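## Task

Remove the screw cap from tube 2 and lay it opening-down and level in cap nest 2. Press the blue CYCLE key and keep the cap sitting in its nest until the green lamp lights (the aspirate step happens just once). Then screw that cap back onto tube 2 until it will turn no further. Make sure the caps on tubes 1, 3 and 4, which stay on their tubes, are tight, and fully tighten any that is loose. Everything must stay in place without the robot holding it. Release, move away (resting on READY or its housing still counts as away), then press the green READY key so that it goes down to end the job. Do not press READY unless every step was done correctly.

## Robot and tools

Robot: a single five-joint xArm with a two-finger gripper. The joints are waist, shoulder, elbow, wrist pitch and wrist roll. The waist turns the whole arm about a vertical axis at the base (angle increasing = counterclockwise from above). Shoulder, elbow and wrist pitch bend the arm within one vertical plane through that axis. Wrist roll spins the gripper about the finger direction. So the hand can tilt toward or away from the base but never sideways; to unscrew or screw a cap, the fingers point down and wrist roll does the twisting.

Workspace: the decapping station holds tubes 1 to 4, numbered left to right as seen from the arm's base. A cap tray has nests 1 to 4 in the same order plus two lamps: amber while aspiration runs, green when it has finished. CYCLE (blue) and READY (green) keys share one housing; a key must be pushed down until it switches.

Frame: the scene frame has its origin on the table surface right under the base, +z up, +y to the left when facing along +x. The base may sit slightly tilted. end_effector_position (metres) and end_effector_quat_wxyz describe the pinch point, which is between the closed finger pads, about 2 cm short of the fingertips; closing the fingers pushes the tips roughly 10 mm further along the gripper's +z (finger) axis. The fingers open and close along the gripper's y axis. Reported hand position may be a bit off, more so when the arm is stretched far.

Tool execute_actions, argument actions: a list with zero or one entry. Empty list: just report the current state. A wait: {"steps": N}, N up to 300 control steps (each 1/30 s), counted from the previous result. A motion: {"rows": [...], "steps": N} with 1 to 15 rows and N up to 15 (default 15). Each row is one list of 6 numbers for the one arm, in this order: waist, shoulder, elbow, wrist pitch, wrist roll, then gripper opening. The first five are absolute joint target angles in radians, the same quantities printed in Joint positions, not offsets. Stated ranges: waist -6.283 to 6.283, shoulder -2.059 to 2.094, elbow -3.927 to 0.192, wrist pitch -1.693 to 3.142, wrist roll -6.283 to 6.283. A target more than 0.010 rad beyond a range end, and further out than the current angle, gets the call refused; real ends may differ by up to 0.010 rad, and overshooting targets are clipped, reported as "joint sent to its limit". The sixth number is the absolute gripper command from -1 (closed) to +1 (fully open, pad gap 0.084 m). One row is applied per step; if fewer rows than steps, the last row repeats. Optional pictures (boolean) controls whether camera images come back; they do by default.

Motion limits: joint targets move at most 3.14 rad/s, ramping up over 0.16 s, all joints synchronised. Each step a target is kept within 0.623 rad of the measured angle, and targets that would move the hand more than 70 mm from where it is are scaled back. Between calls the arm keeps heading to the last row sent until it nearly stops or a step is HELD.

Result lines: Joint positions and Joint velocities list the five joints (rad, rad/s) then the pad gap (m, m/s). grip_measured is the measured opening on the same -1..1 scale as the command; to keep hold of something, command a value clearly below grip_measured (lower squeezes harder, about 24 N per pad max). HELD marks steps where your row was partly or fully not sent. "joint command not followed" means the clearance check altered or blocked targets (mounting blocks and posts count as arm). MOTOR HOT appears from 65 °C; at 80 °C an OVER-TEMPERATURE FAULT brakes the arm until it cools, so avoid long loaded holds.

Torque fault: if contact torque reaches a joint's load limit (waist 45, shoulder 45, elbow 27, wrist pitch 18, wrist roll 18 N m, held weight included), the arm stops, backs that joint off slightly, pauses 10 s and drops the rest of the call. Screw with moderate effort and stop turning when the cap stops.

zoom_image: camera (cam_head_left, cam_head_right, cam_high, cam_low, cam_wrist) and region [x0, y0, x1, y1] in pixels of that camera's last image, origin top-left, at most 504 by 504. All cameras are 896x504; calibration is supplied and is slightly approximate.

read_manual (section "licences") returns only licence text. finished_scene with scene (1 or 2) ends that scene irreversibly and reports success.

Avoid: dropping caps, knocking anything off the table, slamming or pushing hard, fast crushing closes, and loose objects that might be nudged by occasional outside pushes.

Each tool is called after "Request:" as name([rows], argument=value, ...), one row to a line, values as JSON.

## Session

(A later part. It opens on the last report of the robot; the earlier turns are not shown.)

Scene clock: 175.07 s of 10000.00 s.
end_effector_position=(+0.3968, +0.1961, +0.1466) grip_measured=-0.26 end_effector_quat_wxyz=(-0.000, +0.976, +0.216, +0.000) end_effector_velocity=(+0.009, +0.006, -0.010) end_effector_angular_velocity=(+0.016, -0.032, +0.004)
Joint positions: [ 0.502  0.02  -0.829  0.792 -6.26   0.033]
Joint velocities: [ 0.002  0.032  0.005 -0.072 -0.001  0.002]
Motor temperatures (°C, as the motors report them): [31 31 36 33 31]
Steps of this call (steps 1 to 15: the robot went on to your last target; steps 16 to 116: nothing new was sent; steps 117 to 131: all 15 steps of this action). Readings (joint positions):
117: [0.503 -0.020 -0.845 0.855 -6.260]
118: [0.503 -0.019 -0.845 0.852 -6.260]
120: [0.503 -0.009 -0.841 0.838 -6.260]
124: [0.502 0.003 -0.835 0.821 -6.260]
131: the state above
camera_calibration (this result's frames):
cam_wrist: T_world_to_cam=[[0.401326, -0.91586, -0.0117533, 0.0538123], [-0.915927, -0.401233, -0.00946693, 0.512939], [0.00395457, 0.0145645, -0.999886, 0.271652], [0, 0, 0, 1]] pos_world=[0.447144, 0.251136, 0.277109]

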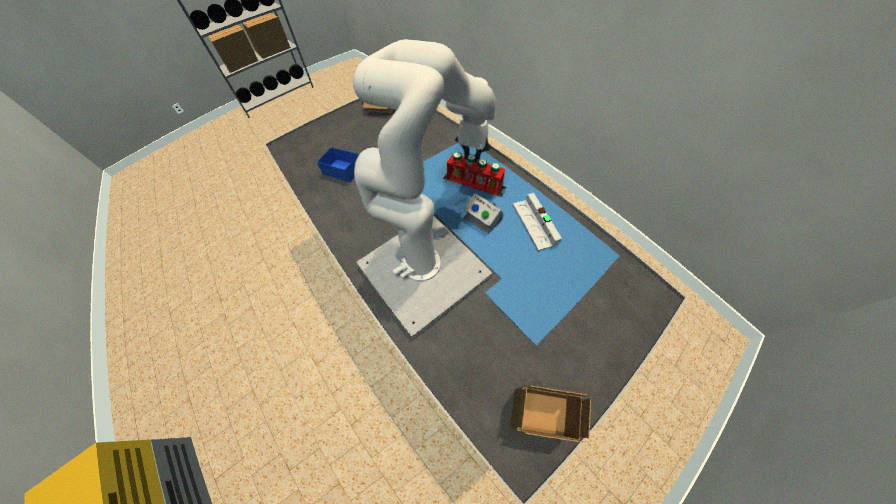

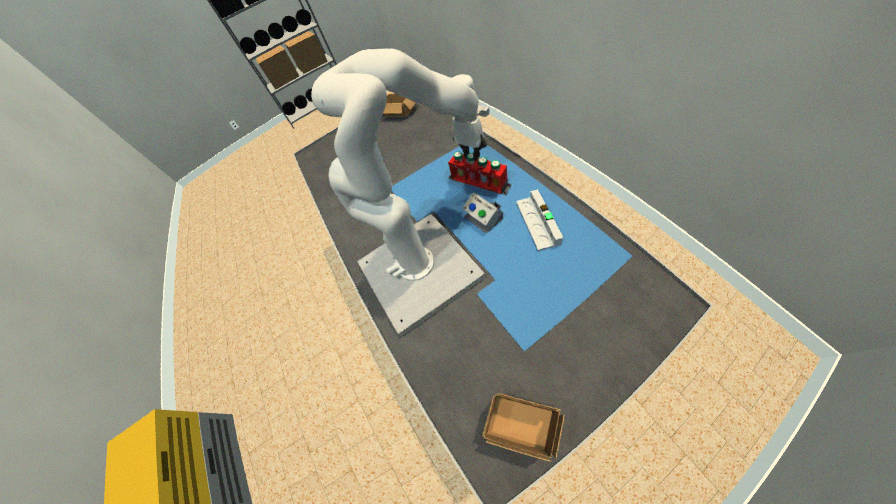

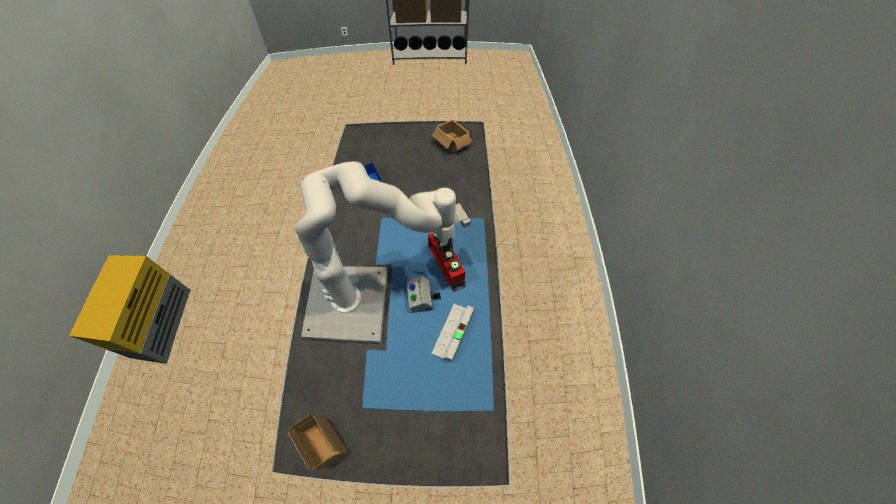

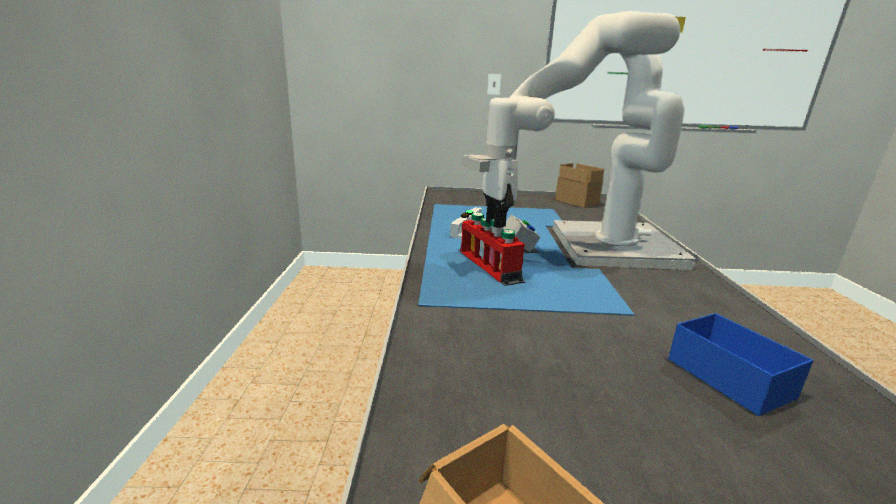

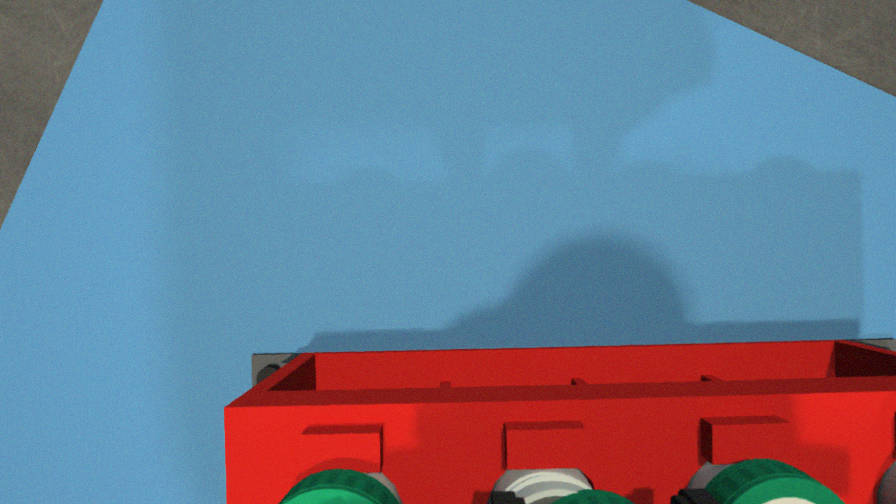

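Request:
execute_actions([
  {"rows":[[0.5025,0.028,-0.824,0.783,-6.1,-0.8],[0.5025,0.028,-0.824,0.783,-5.9,-0.8],[0.5025,0.029,-0.824,0.782,-5.7,-0.8],[0.5025,0.029,-0.824,0.781,-5.5,-0.8],[0.5025,0.03,-0.823,0.78,-5.3,-0.8],[0.5025,0.03,-0.823,0.779,-5.1,-0.8],[0.5025,0.031,-0.823,0.778,-4.9,-0.8],[0.5025,0.032,-0.822,0.777,-4.7,-0.8],[0.5025,0.032,-0.822,0.776,-4.55,-0.8],[0.5025,0.033,-0.822,0.775,-4.4,-0.8],[0.5025,0.033,-0.822,0.775,-4.3,-0.8]],"steps":15},
], pictures=false)

Request:
execute_actions([
  {"rows":[[0.5025,0.033,-0.822,0.775,-4.3,-0.8]],"steps":12},
])

Request:
zoom_image(camera="cam_low", region=[440,180,550,260])

Scene clock: 180.83 s of 10000.00 s.
end_effector_position=(+0.3963, +0.1966, +0.1412) grip_measured=-0.25 end_effector_quat_wxyz=(-0.000, +0.969, -0.249, +0.000) end_effector_velocity=(+0.006, -0.004, -0.005) end_effector_angular_velocity=(+0.007, -0.010, -2.626)
Joint positions: [ 0.504  0.03  -0.823  0.777 -5.32   0.033]
Joint velocities: [-0.014  0.013  0.004 -0.03   2.612 -0.001]
Motor temperatures (°C, as the motors report them): [31 31 35 33 31]
Steps of this call (steps 1 to 15: the robot went on to your last target; steps 16 to 158: nothing new was sent; steps 159 to 173: all 15 steps of this action). Readings (joint positions):
159: [0.502 0.026 -0.825 0.786 -6.260]
160: [0.503 0.026 -0.825 0.786 -6.256]
162: [0.503 0.026 -0.825 0.787 -6.215]
166: [0.503 0.025 -0.824 0.787 -5.941]
173: the state above

Scene clock: 181.23 s of 10000.00 s.
end_effector_position=(+0.3934, +0.1938, +0.1362) grip_measured=-0.25 end_effector_quat_wxyz=(+0.005, +0.750, -0.661, -0.002) end_effector_velocity=(-0.002, +0.002, +0.003) end_effector_angular_velocity=(-0.013, -0.002, -1.011)
Joint positions: [ 0.501  0.036 -0.817  0.777 -4.381  0.033]
Joint velocities: [ 0.006 -0.007 -0.001  0.012  1.017  0.   ]
Motor temperatures (°C, as the motors report them): [31 31 35 33 31]
Steps of this call (steps 1 to 12: all 12 steps of this action). Readings (joint positions):
1: [0.503 0.031 -0.823 0.775 -5.233]
2: [0.503 0.033 -0.822 0.773 -5.145]
4: [0.503 0.037 -0.820 0.772 -4.970]
8: [0.502 0.037 -0.818 0.775 -4.624]
12: the state above
camera_calibration (this result's frames):
cam_wrist: T_world_to_cam=[[-0.994638, -0.103419, -0.000345087, 0.443155], [-0.103407, 0.99456, -0.0125414, -0.0809313], [0.00164023, -0.0124385, -0.999921, 0.267485], [0, 0, 0, 1]] pos_world=[0.431971, 0.129649, 0.266601]

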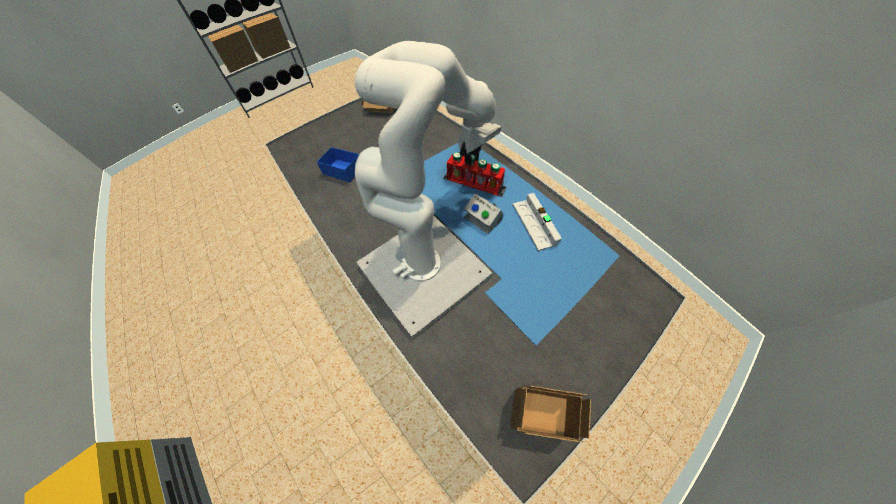

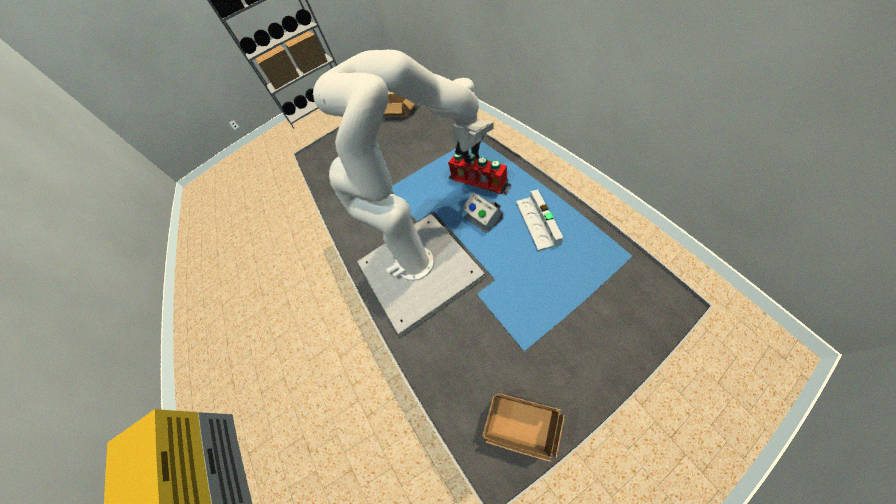

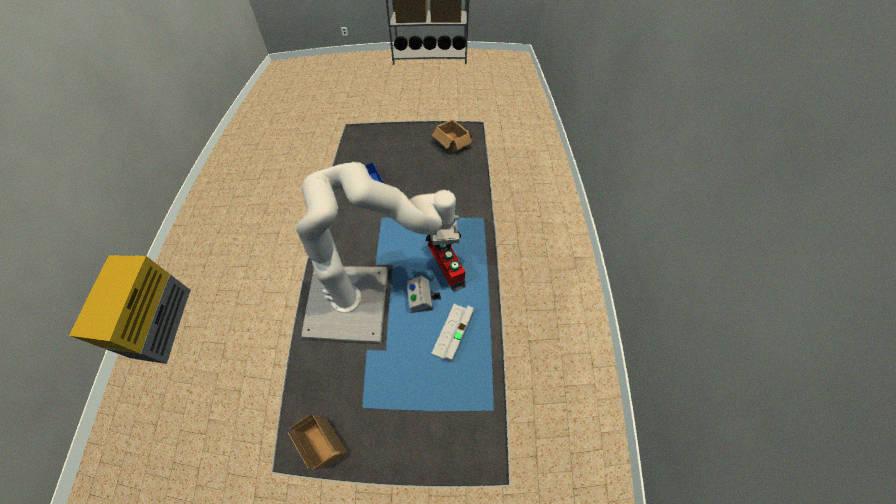

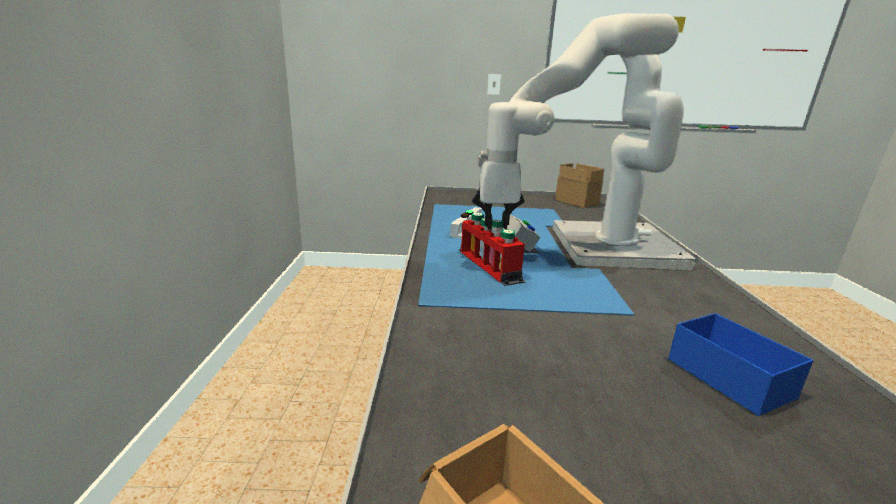

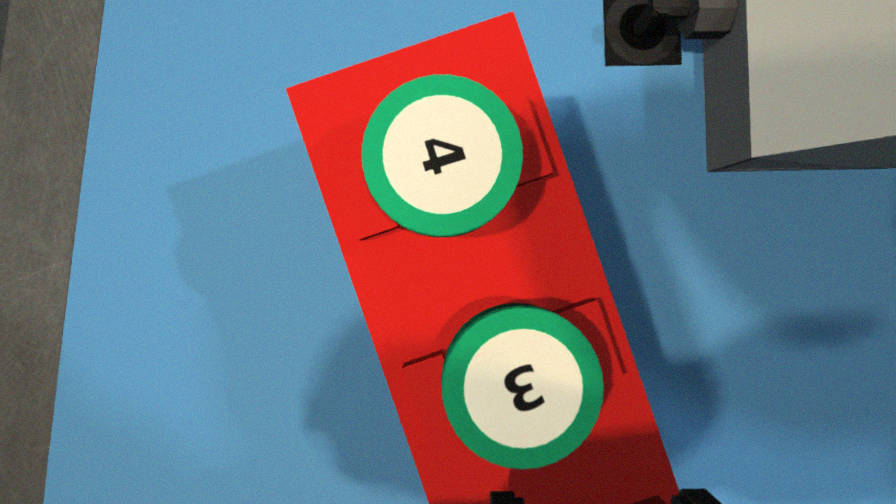

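Region (440, 180, 550, 260) of cam_low's 896x504 image, scaled by 4.582, with more detail than that image has; it fills the top 367 rows of this view, and the rest is white.

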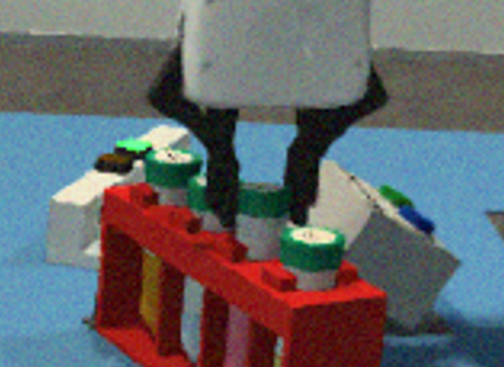

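Request:
execute_actions([
  {"rows":[[0.5025,0.038,-0.819,0.768,-4.1,-0.8],[0.5025,0.039,-0.819,0.767,-3.9,-0.8],[0.5025,0.04,-0.819,0.765,-3.7,-0.8],[0.5025,0.041,-0.818,0.764,-3.5,-0.8],[0.5025,0.042,-0.818,0.762,-3.3,-0.8],[0.5025,0.043,-0.818,0.761,-3.1,-0.8],[0.5025,0.044,-0.817,0.759,-2.9,-0.8],[0.5025,0.045,-0.817,0.758,-2.7,-0.8],[0.5025,0.046,-0.817,0.756,-2.5,-0.8],[0.5025,0.047,-0.816,0.755,-2.3,-0.8],[0.5025,0.048,-0.816,0.753,-2.1,-0.8],[0.5025,0.049,-0.815,0.752,-1.9,-0.8],[0.5025,0.05,-0.815,0.75,-1.7,-0.8],[0.5025,0.05,-0.815,0.75,-1.5,-0.8],[0.5025,0.05,-0.815,0.75,-1.3,-0.8]],"steps":15},
], pictures=false)

Request:
execute_actions([
  {"rows":[[0.5025,0.0515,-0.814,0.7474,-1.3,-0.8]],"steps":15},
], pictures=false)

Request:
execute_actions([
  {"rows":[[0.5025,0.0515,-0.814,0.7474,-1.3,-0.8]],"steps":10},
])

Request:
zoom_image(camera="cam_low", region=[440,180,550,260])

Scene clock: 189.47 s of 10000.00 s.
end_effector_position=(+0.3921, +0.1975, +0.1318) grip_measured=-0.23 end_effector_quat_wxyz=(-0.005, -0.335, +0.942, -0.001) end_effector_velocity=(-0.002, +0.005, -0.017) end_effector_angular_velocity=(-0.028, -0.007, -2.600)
Joint positions: [ 0.51   0.046 -0.814  0.763 -3.358  0.034]
Joint velocities: [ 0.012  0.038  0.009 -0.042  2.612  0.015]
Motor temperatures (°C, as the motors report them): [31 31 37 33 31]
Steps of this call (steps 1 to 30: the robot went on to your last target; steps 31 to 232: nothing new was sent; steps 233 to 247: all 15 steps of this action). Readings (joint positions):
233: [0.502 0.033 -0.822 0.775 -4.300]
234: [0.502 0.033 -0.822 0.775 -4.296]
236: [0.502 0.033 -0.821 0.775 -4.254]
240: [0.504 0.036 -0.818 0.772 -3.978]
247: the state above

Scene clock: 189.97 s of 10000.00 s.
end_effector_position=(+0.3997, +0.1956, +0.1331) grip_measured=-0.25 end_effector_quat_wxyz=(+0.003, +0.316, +0.949, +0.003) end_effector_velocity=(-0.018, -0.015, -0.019) end_effector_angular_velocity=(-0.011, +0.069, -2.625)
Joint positions: [ 0.498  0.05  -0.818  0.745 -2.044  0.033]
Joint velocities: [-0.013  0.01   0.034  0.022  2.613 -0.   ]
Motor temperatures (°C, as the motors report them): [31 31 37 33 31]
Steps of this call (steps 1 to 15: all 15 steps of this action). Readings (joint positions):
1: [0.510 0.047 -0.814 0.761 -3.271]
2: [0.511 0.048 -0.814 0.759 -3.183]
4: [0.512 0.050 -0.816 0.754 -3.008]
8: [0.509 0.051 -0.821 0.743 -2.657]
15: the state above

Scene clock: 190.30 s of 10000.00 s.
end_effector_position=(+0.3966, +0.1953, +0.1310) grip_measured=-0.25 end_effector_quat_wxyz=(-0.000, +0.619, +0.786, -0.000) end_effector_velocity=(-0.006, +0.001, -0.006) end_effector_angular_velocity=(-0.007, +0.013, -0.615)
Joint positions: [ 0.501  0.05  -0.814  0.748 -1.35   0.033]
Joint velocities: [0.009 0.007 0.007 0.001 0.623 0.   ]
Motor temperatures (°C, as the motors report them): [31 31 37 33 31]
Steps of this call (steps 1 to 10: all 10 steps of this action). Readings (joint positions):
1: [0.498 0.050 -0.817 0.745 -1.956]
2: [0.498 0.050 -0.817 0.746 -1.869]
4: [0.498 0.050 -0.816 0.747 -1.694]
8: [0.500 0.050 -0.815 0.748 -1.415]
10: the state above
camera_calibration (this result's frames):
cam_wrist: T_world_to_cam=[[0.977089, 0.212487, -0.0121207, -0.395641], [0.212395, -0.977147, -0.00849292, 0.177119], [-0.0136484, 0.00572396, -0.99989, 0.264804], [0, 0, 0, 1]] pos_world=[0.352571, 0.255625, 0.261484]

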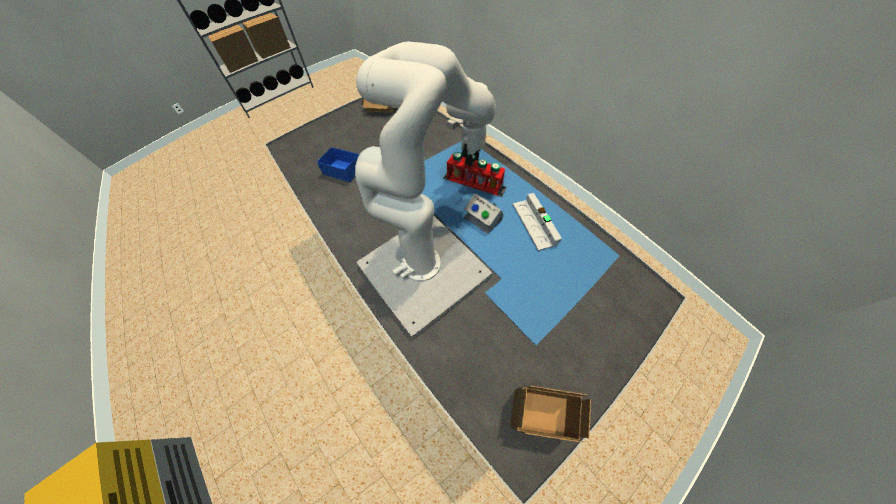

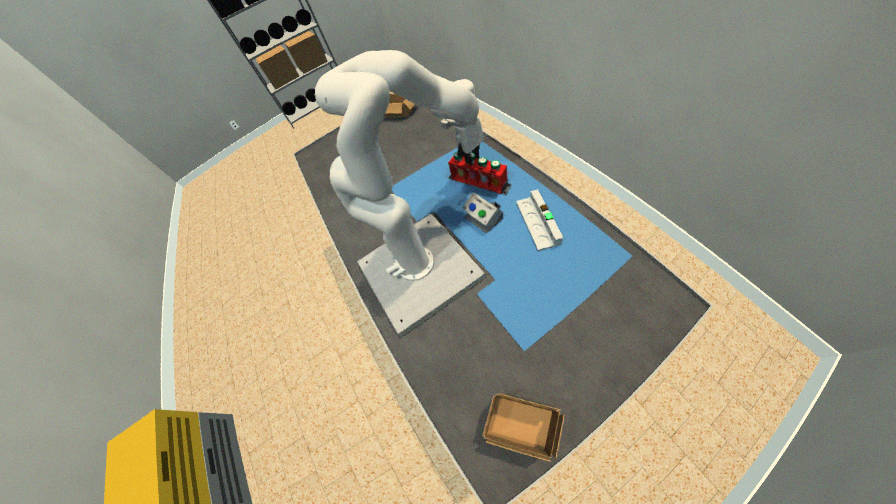

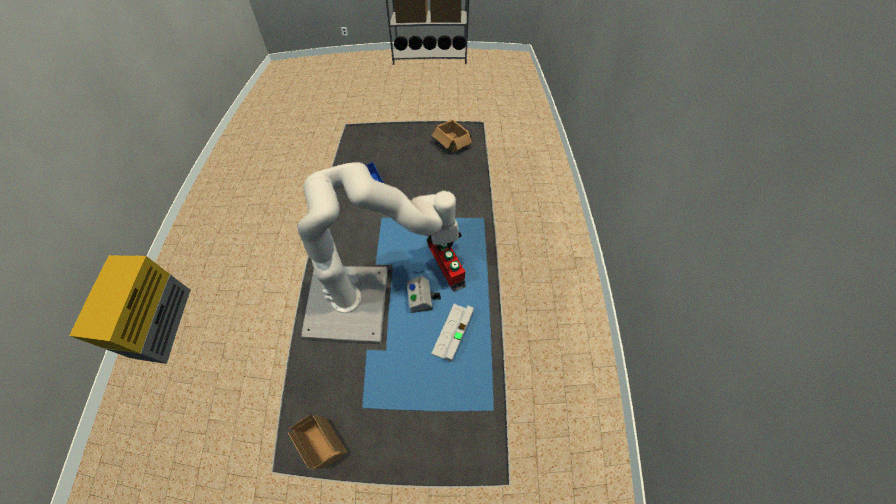

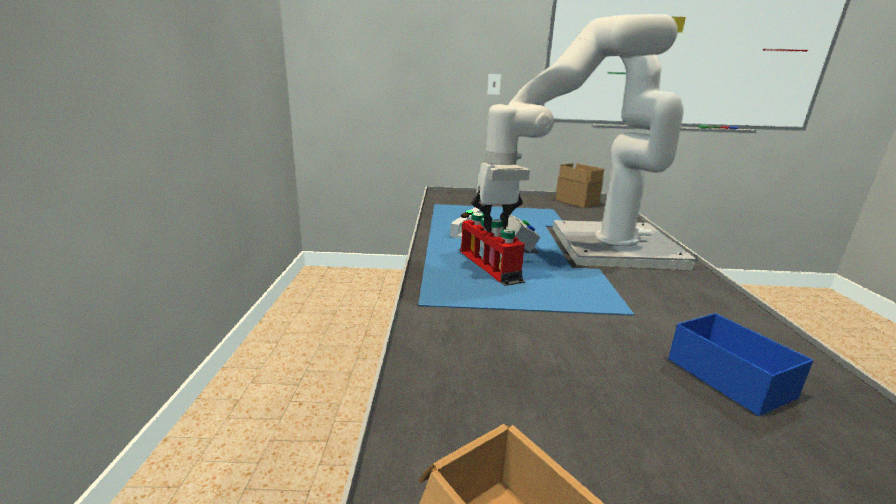

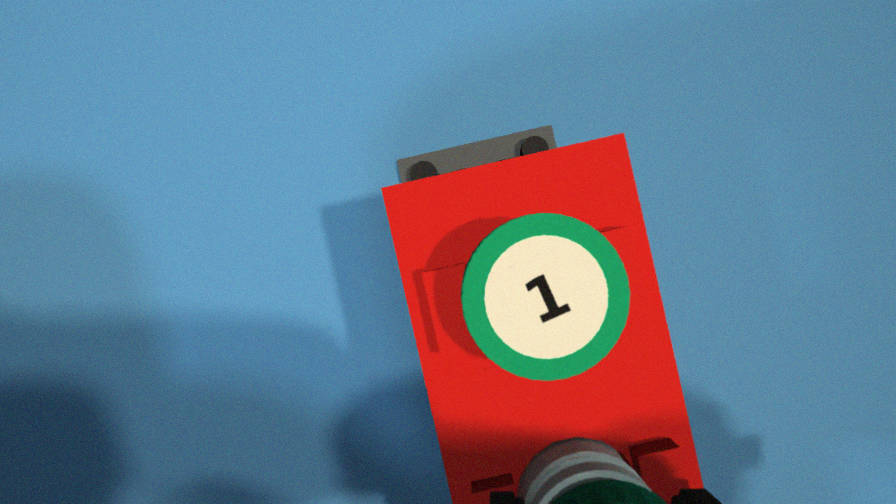

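Region (440, 180, 550, 260) of cam_low's 896x504 image, scaled by 4.582, with more detail than that image has; it fills the top 367 rows of this view, and the rest is white.

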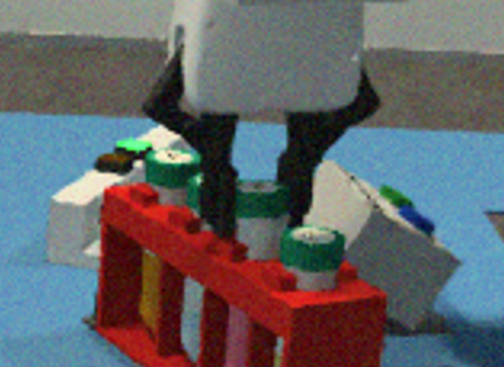

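Request:
execute_actions([
  {"rows":[[0.5025,0.0515,-0.814,0.7474,-1.1,-0.9],[0.5025,0.0515,-0.814,0.7474,-0.9,-0.9],[0.5025,0.0515,-0.814,0.7474,-0.7,-0.9],[0.5025,0.0515,-0.814,0.7474,-0.5,-0.9],[0.5025,0.0515,-0.814,0.7474,-0.3,-0.9],[0.5025,0.0515,-0.814,0.7474,-0.1,-0.9],[0.5025,0.0515,-0.814,0.7474,0.1,-0.9],[0.5025,0.0515,-0.814,0.7474,0.3,-0.9],[0.5025,0.0515,-0.814,0.7474,0.5,-0.9],[0.5025,0.0515,-0.814,0.7474,0.7,-0.9],[0.5025,0.0515,-0.814,0.7474,0.9,-0.9],[0.5025,0.0515,-0.814,0.7474,1.1,-0.9],[0.5025,0.0515,-0.814,0.7474,1.3,-0.9],[0.5025,0.0515,-0.814,0.7474,1.5,-0.9],[0.5025,0.0515,-0.814,0.7474,1.7,-0.9]],"steps":15},
], pictures=false)

Request:
execute_actions([
  {"rows":[[0.5025,0.0515,-0.814,0.7474,1.7,-0.9]],"steps":15},
], pictures=false)

Request:
execute_actions([
  {"rows":[[0.5025,0.0515,-0.814,0.7474,1.7,-0.9],[0.5025,0.0515,-0.814,0.7474,1.7,-0.9],[0.5025,0.0515,-0.814,0.7474,1.7,-0.9],[0.5025,0.0515,-0.814,0.7474,1.7,-0.9],[0.5025,0.0515,-0.814,0.7474,1.7,-0.5],[0.5025,0.0515,-0.814,0.7474,1.7,-0.2],[0.5025,0.0515,-0.814,0.7474,1.7,0.12],[0.5025,0.0515,-0.814,0.7474,1.7,0.12],[0.5025,0.0515,-0.814,0.7474,1.7,0.12],[0.5025,0.0515,-0.814,0.7474,1.7,0.12],[0.5025,-0.043,-0.857,0.887,1.7,0.12]],"steps":15},
], pictures=false)

Request:
execute_actions([
  {"rows":[[0.58,-0.12,-0.92,1.025,1.77,0.12]],"steps":15},
])

Request:
zoom_image(camera="cam_low", region=[440,190,540,260])

Scene clock: 199.63 s of 10000.00 s.
end_effector_position=(+0.3920, +0.1970, +0.1281) grip_measured=-0.24 end_effector_quat_wxyz=(+0.000, +0.916, +0.400, -0.005) end_effector_velocity=(+0.002, +0.019, -0.000) end_effector_angular_velocity=(-0.016, -0.030, -2.575)
Joint positions: [ 0.509  0.053 -0.809  0.752 -0.358  0.033]
Joint velocities: [ 0.038  0.019 -0.018 -0.021  2.613  0.001]
Motor temperatures (°C, as the motors report them): [31 31 36 33 31]
Steps of this call (steps 1 to 30: the robot went on to your last target; steps 31 to 265: nothing new was sent; steps 266 to 280: all 15 steps of this action). Readings (joint positions):
266: [0.503 0.052 -0.814 0.747 -1.300]
267: [0.502 0.051 -0.814 0.747 -1.296]
269: [0.502 0.051 -0.814 0.748 -1.254]
273: [0.503 0.052 -0.811 0.750 -0.978]
280: the state above

Scene clock: 200.13 s of 10000.00 s.
end_effector_position=(+0.4005, +0.1965, +0.1340) grip_measured=-0.24 end_effector_quat_wxyz=(-0.004, +0.969, -0.248, +0.004) end_effector_velocity=(-0.018, -0.021, -0.021) end_effector_angular_velocity=(-0.007, +0.079, -2.638)
Joint positions: [ 0.499  0.05  -0.82   0.743  0.956  0.033]
Joint velocities: [-0.024  0.009  0.041  0.024  2.614  0.004]
Motor temperatures (°C, as the motors report them): [31 31 36 33 31]
Steps of this call (steps 1 to 15: all 15 steps of this action). Readings (joint positions):
1: [0.510 0.053 -0.809 0.752 -0.270]
2: [0.510 0.053 -0.809 0.752 -0.183]
4: [0.511 0.054 -0.809 0.752 -0.008]
8: [0.512 0.054 -0.816 0.744 0.343]
15: the state above

Scene clock: 200.63 s of 10000.00 s.
end_effector_position=(+0.3940, +0.1945, +0.1504) grip_measured=+0.11 end_effector_quat_wxyz=(+0.004, +0.815, -0.579, -0.002) end_effector_velocity=(+0.032, +0.018, +0.317) end_effector_angular_velocity=(+0.071, -0.144, -0.073)
Joint positions: [ 0.502  0.009 -0.831  0.815  1.693  0.049]
Joint velocities: [ 0.005 -0.588 -0.307  0.734  0.077  0.003]
Motor temperatures (°C, as the motors report them): [31 31 36 33 31]
Steps of this call (steps 1 to 15: all 15 steps of this action). Readings (joint positions):
1: [0.499 0.050 -0.819 0.744 1.044]
2: [0.498 0.050 -0.818 0.745 1.132]
4: [0.498 0.051 -0.815 0.746 1.306]
8: [0.500 0.051 -0.814 0.748 1.585]
15: the state above

Scene clock: 201.13 s of 10000.00 s.
end_effector_position=(+0.3751, +0.2223, +0.2244) grip_measured=+0.11 end_effector_quat_wxyz=(+0.001, +0.816, -0.578, -0.001) end_effector_velocity=(-0.001, +0.003, +0.008) end_effector_angular_velocity=(+0.002, -0.003, -0.002)
Joint positions: [ 0.579 -0.118 -0.918  1.024  1.769  0.049]
Joint velocities: [ 0.007 -0.01  -0.012  0.018  0.009  0.   ]
Motor temperatures (°C, as the motors report them): [31 31 36 33 31]
Steps of this call (steps 1 to 15: all 15 steps of this action). Readings (joint positions):
1: [0.502 -0.009 -0.841 0.837 1.695]
2: [0.503 -0.025 -0.851 0.857 1.698]
4: [0.522 -0.056 -0.871 0.914 1.719]
8: [0.569 -0.109 -0.912 0.998 1.758]
15: the state above
camera_calibration (this result's frames):
cam_wrist: T_world_to_cam=[[-0.950967, -0.30918, -0.00833197, 0.459102], [-0.309119, 0.950991, -0.00786271, -0.0242788], [0.0103546, -0.0049016, -0.999934, 0.351063], [0, 0, 0, 1]] pos_world=[0.425451, 0.166755, 0.354675]

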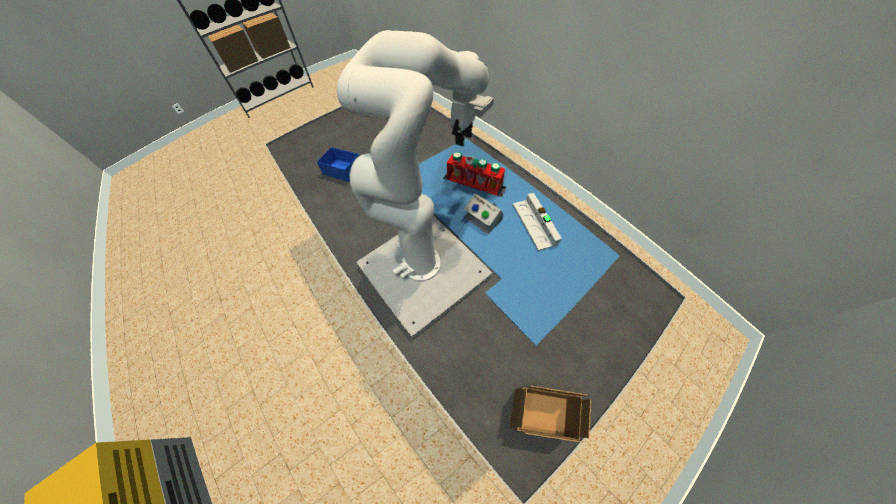

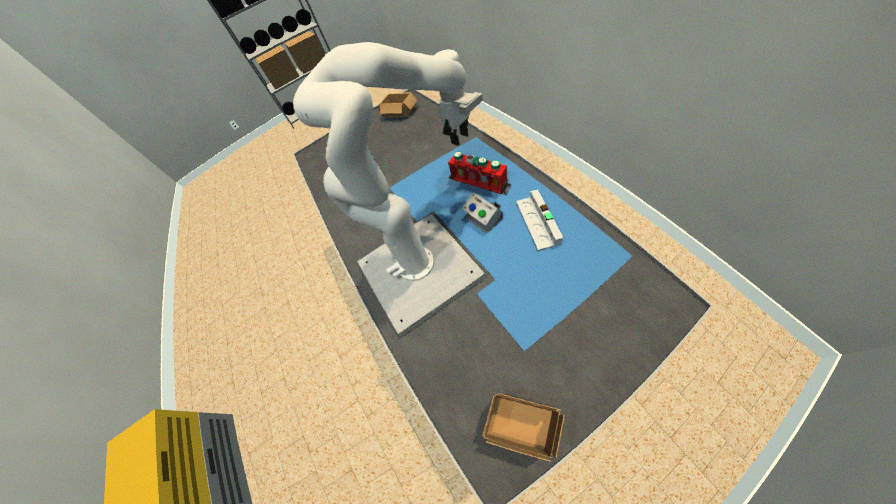

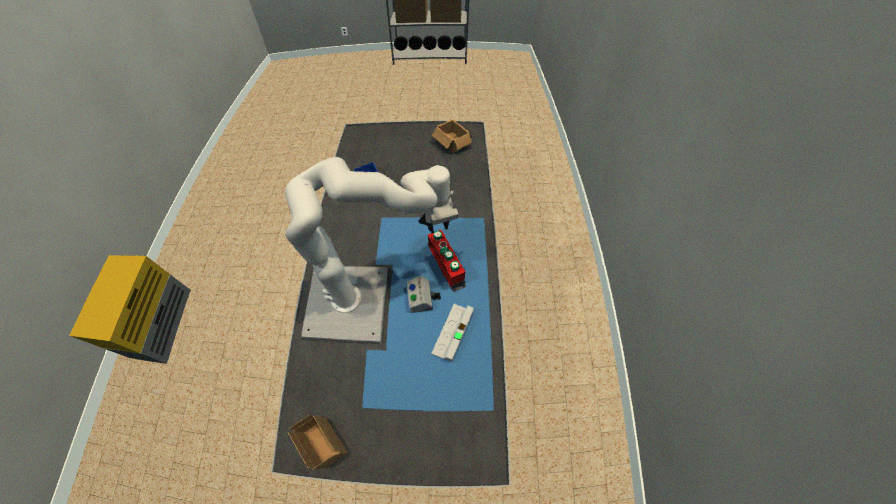

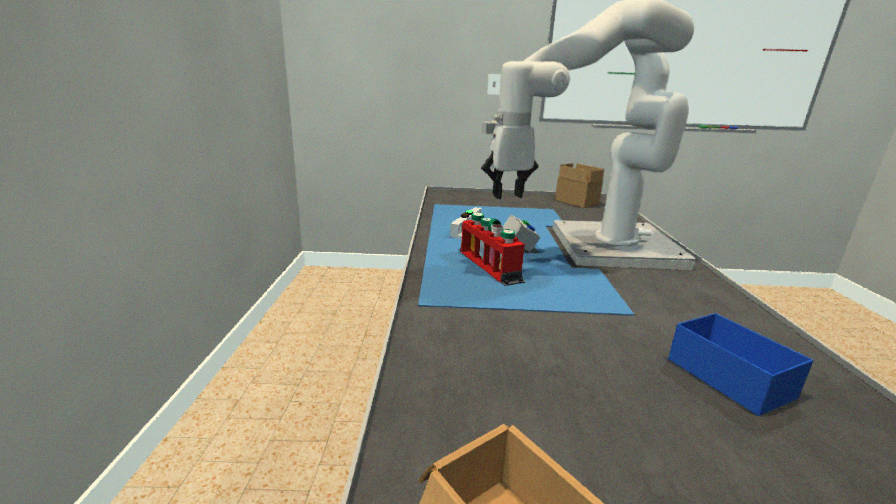

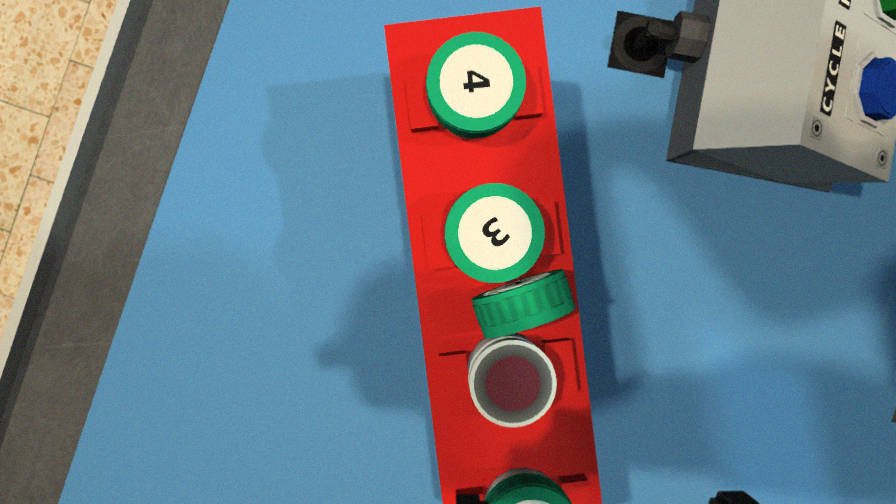

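Region (440, 190, 540, 260) of cam_low's 896x504 image, scaled by 5.040, with more detail than that image has; it fills the top 353 rows of this view, and the rest is white.

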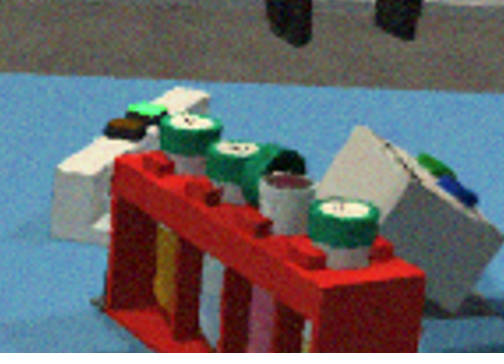

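Request:
execute_actions([
  {"rows":[[0.4426,-0.065,-0.834,0.883,1.38,0.2]],"steps":15},
])

Scene clock: 214.47 s of 10000.00 s.
end_effector_position=(+0.3993, +0.1698, +0.1796) grip_measured=+0.19 end_effector_quat_wxyz=(-0.000, +0.881, -0.473, +0.001) end_effector_velocity=(+0.008, -0.005, -0.000) end_effector_angular_velocity=(+0.010, -0.024, +0.070)
Joint positions: [ 0.445 -0.066 -0.836  0.886  1.387  0.052]
Joint velocities: [-0.018  0.     0.007 -0.034 -0.087  0.   ]
Motor temperatures (°C, as the motors report them): [31 31 37 33 31]
Steps of this call (steps 1 to 15: the robot went on to your last target; steps 16 to 385: nothing new was sent; steps 386 to 400: all 15 steps of this action). Readings (joint positions):
386: [0.580 -0.120 -0.920 1.025 1.770]
387: [0.579 -0.120 -0.919 1.023 1.766]
389: [0.566 -0.115 -0.912 1.007 1.723]
393: [0.487 -0.082 -0.862 0.931 1.510]
400: the state above
camera_calibration (this result's frames):
cam_wrist: T_world_to_cam=[[-0.845884, -0.533225, -0.0122794, 0.462268], [-0.533144, 0.845972, -0.00940622, 0.140376], [0.0154036, -0.00140991, -0.99988, 0.303132], [0, 0, 0, 1]] pos_world=[0.461197, 0.128166, 0.310093]

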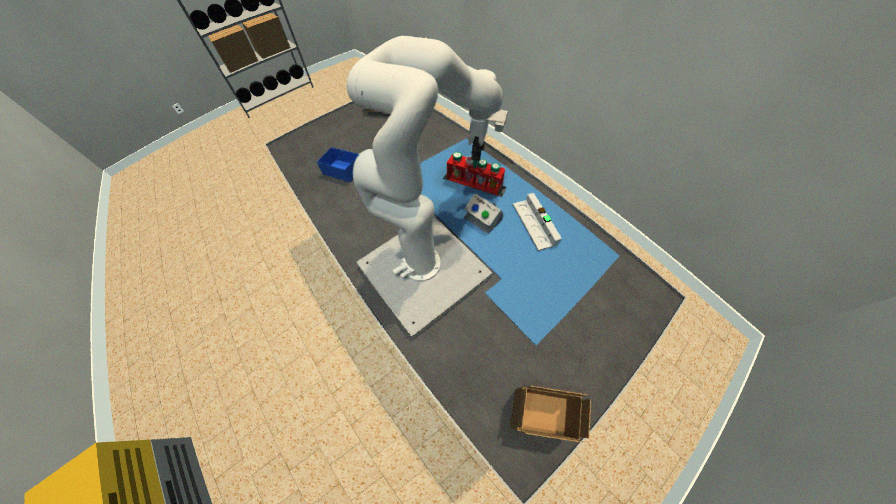

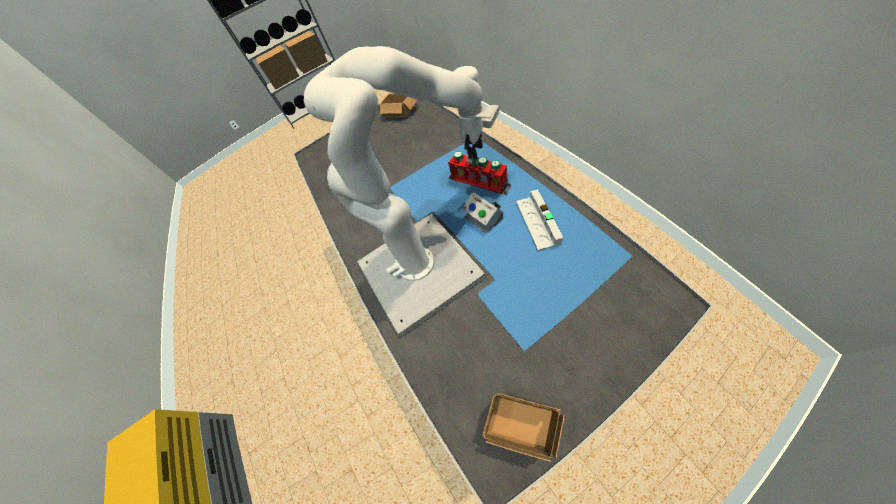

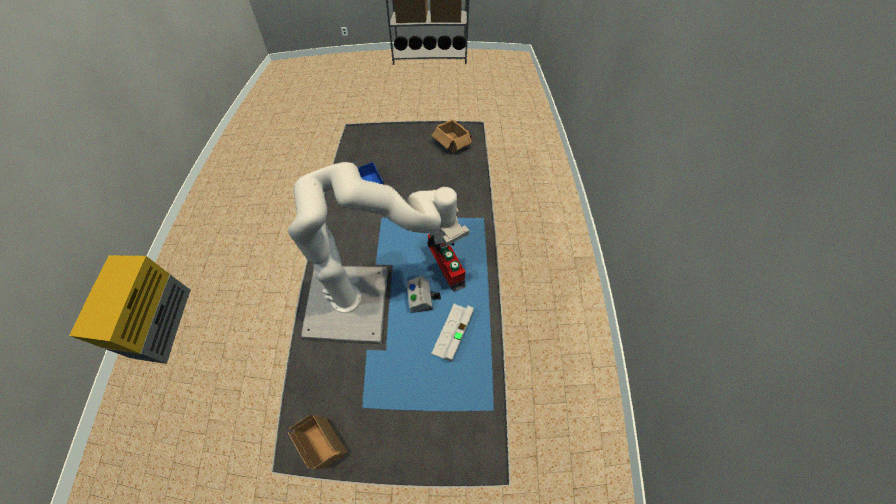

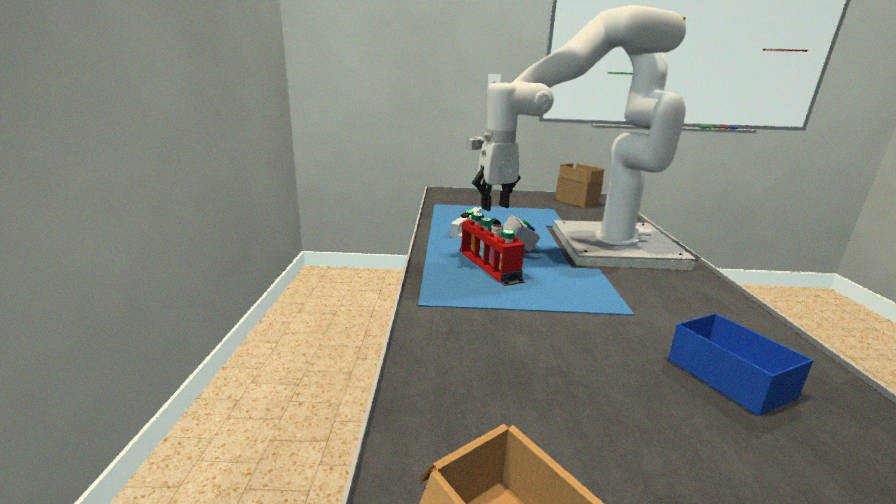

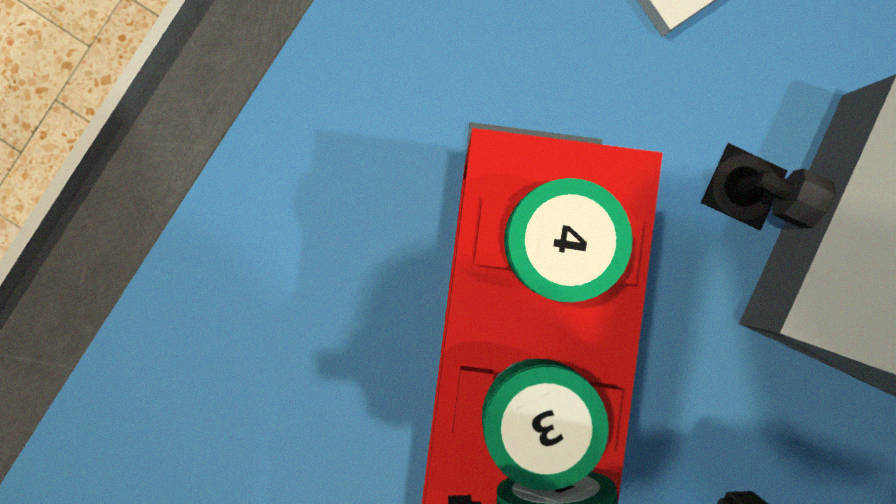

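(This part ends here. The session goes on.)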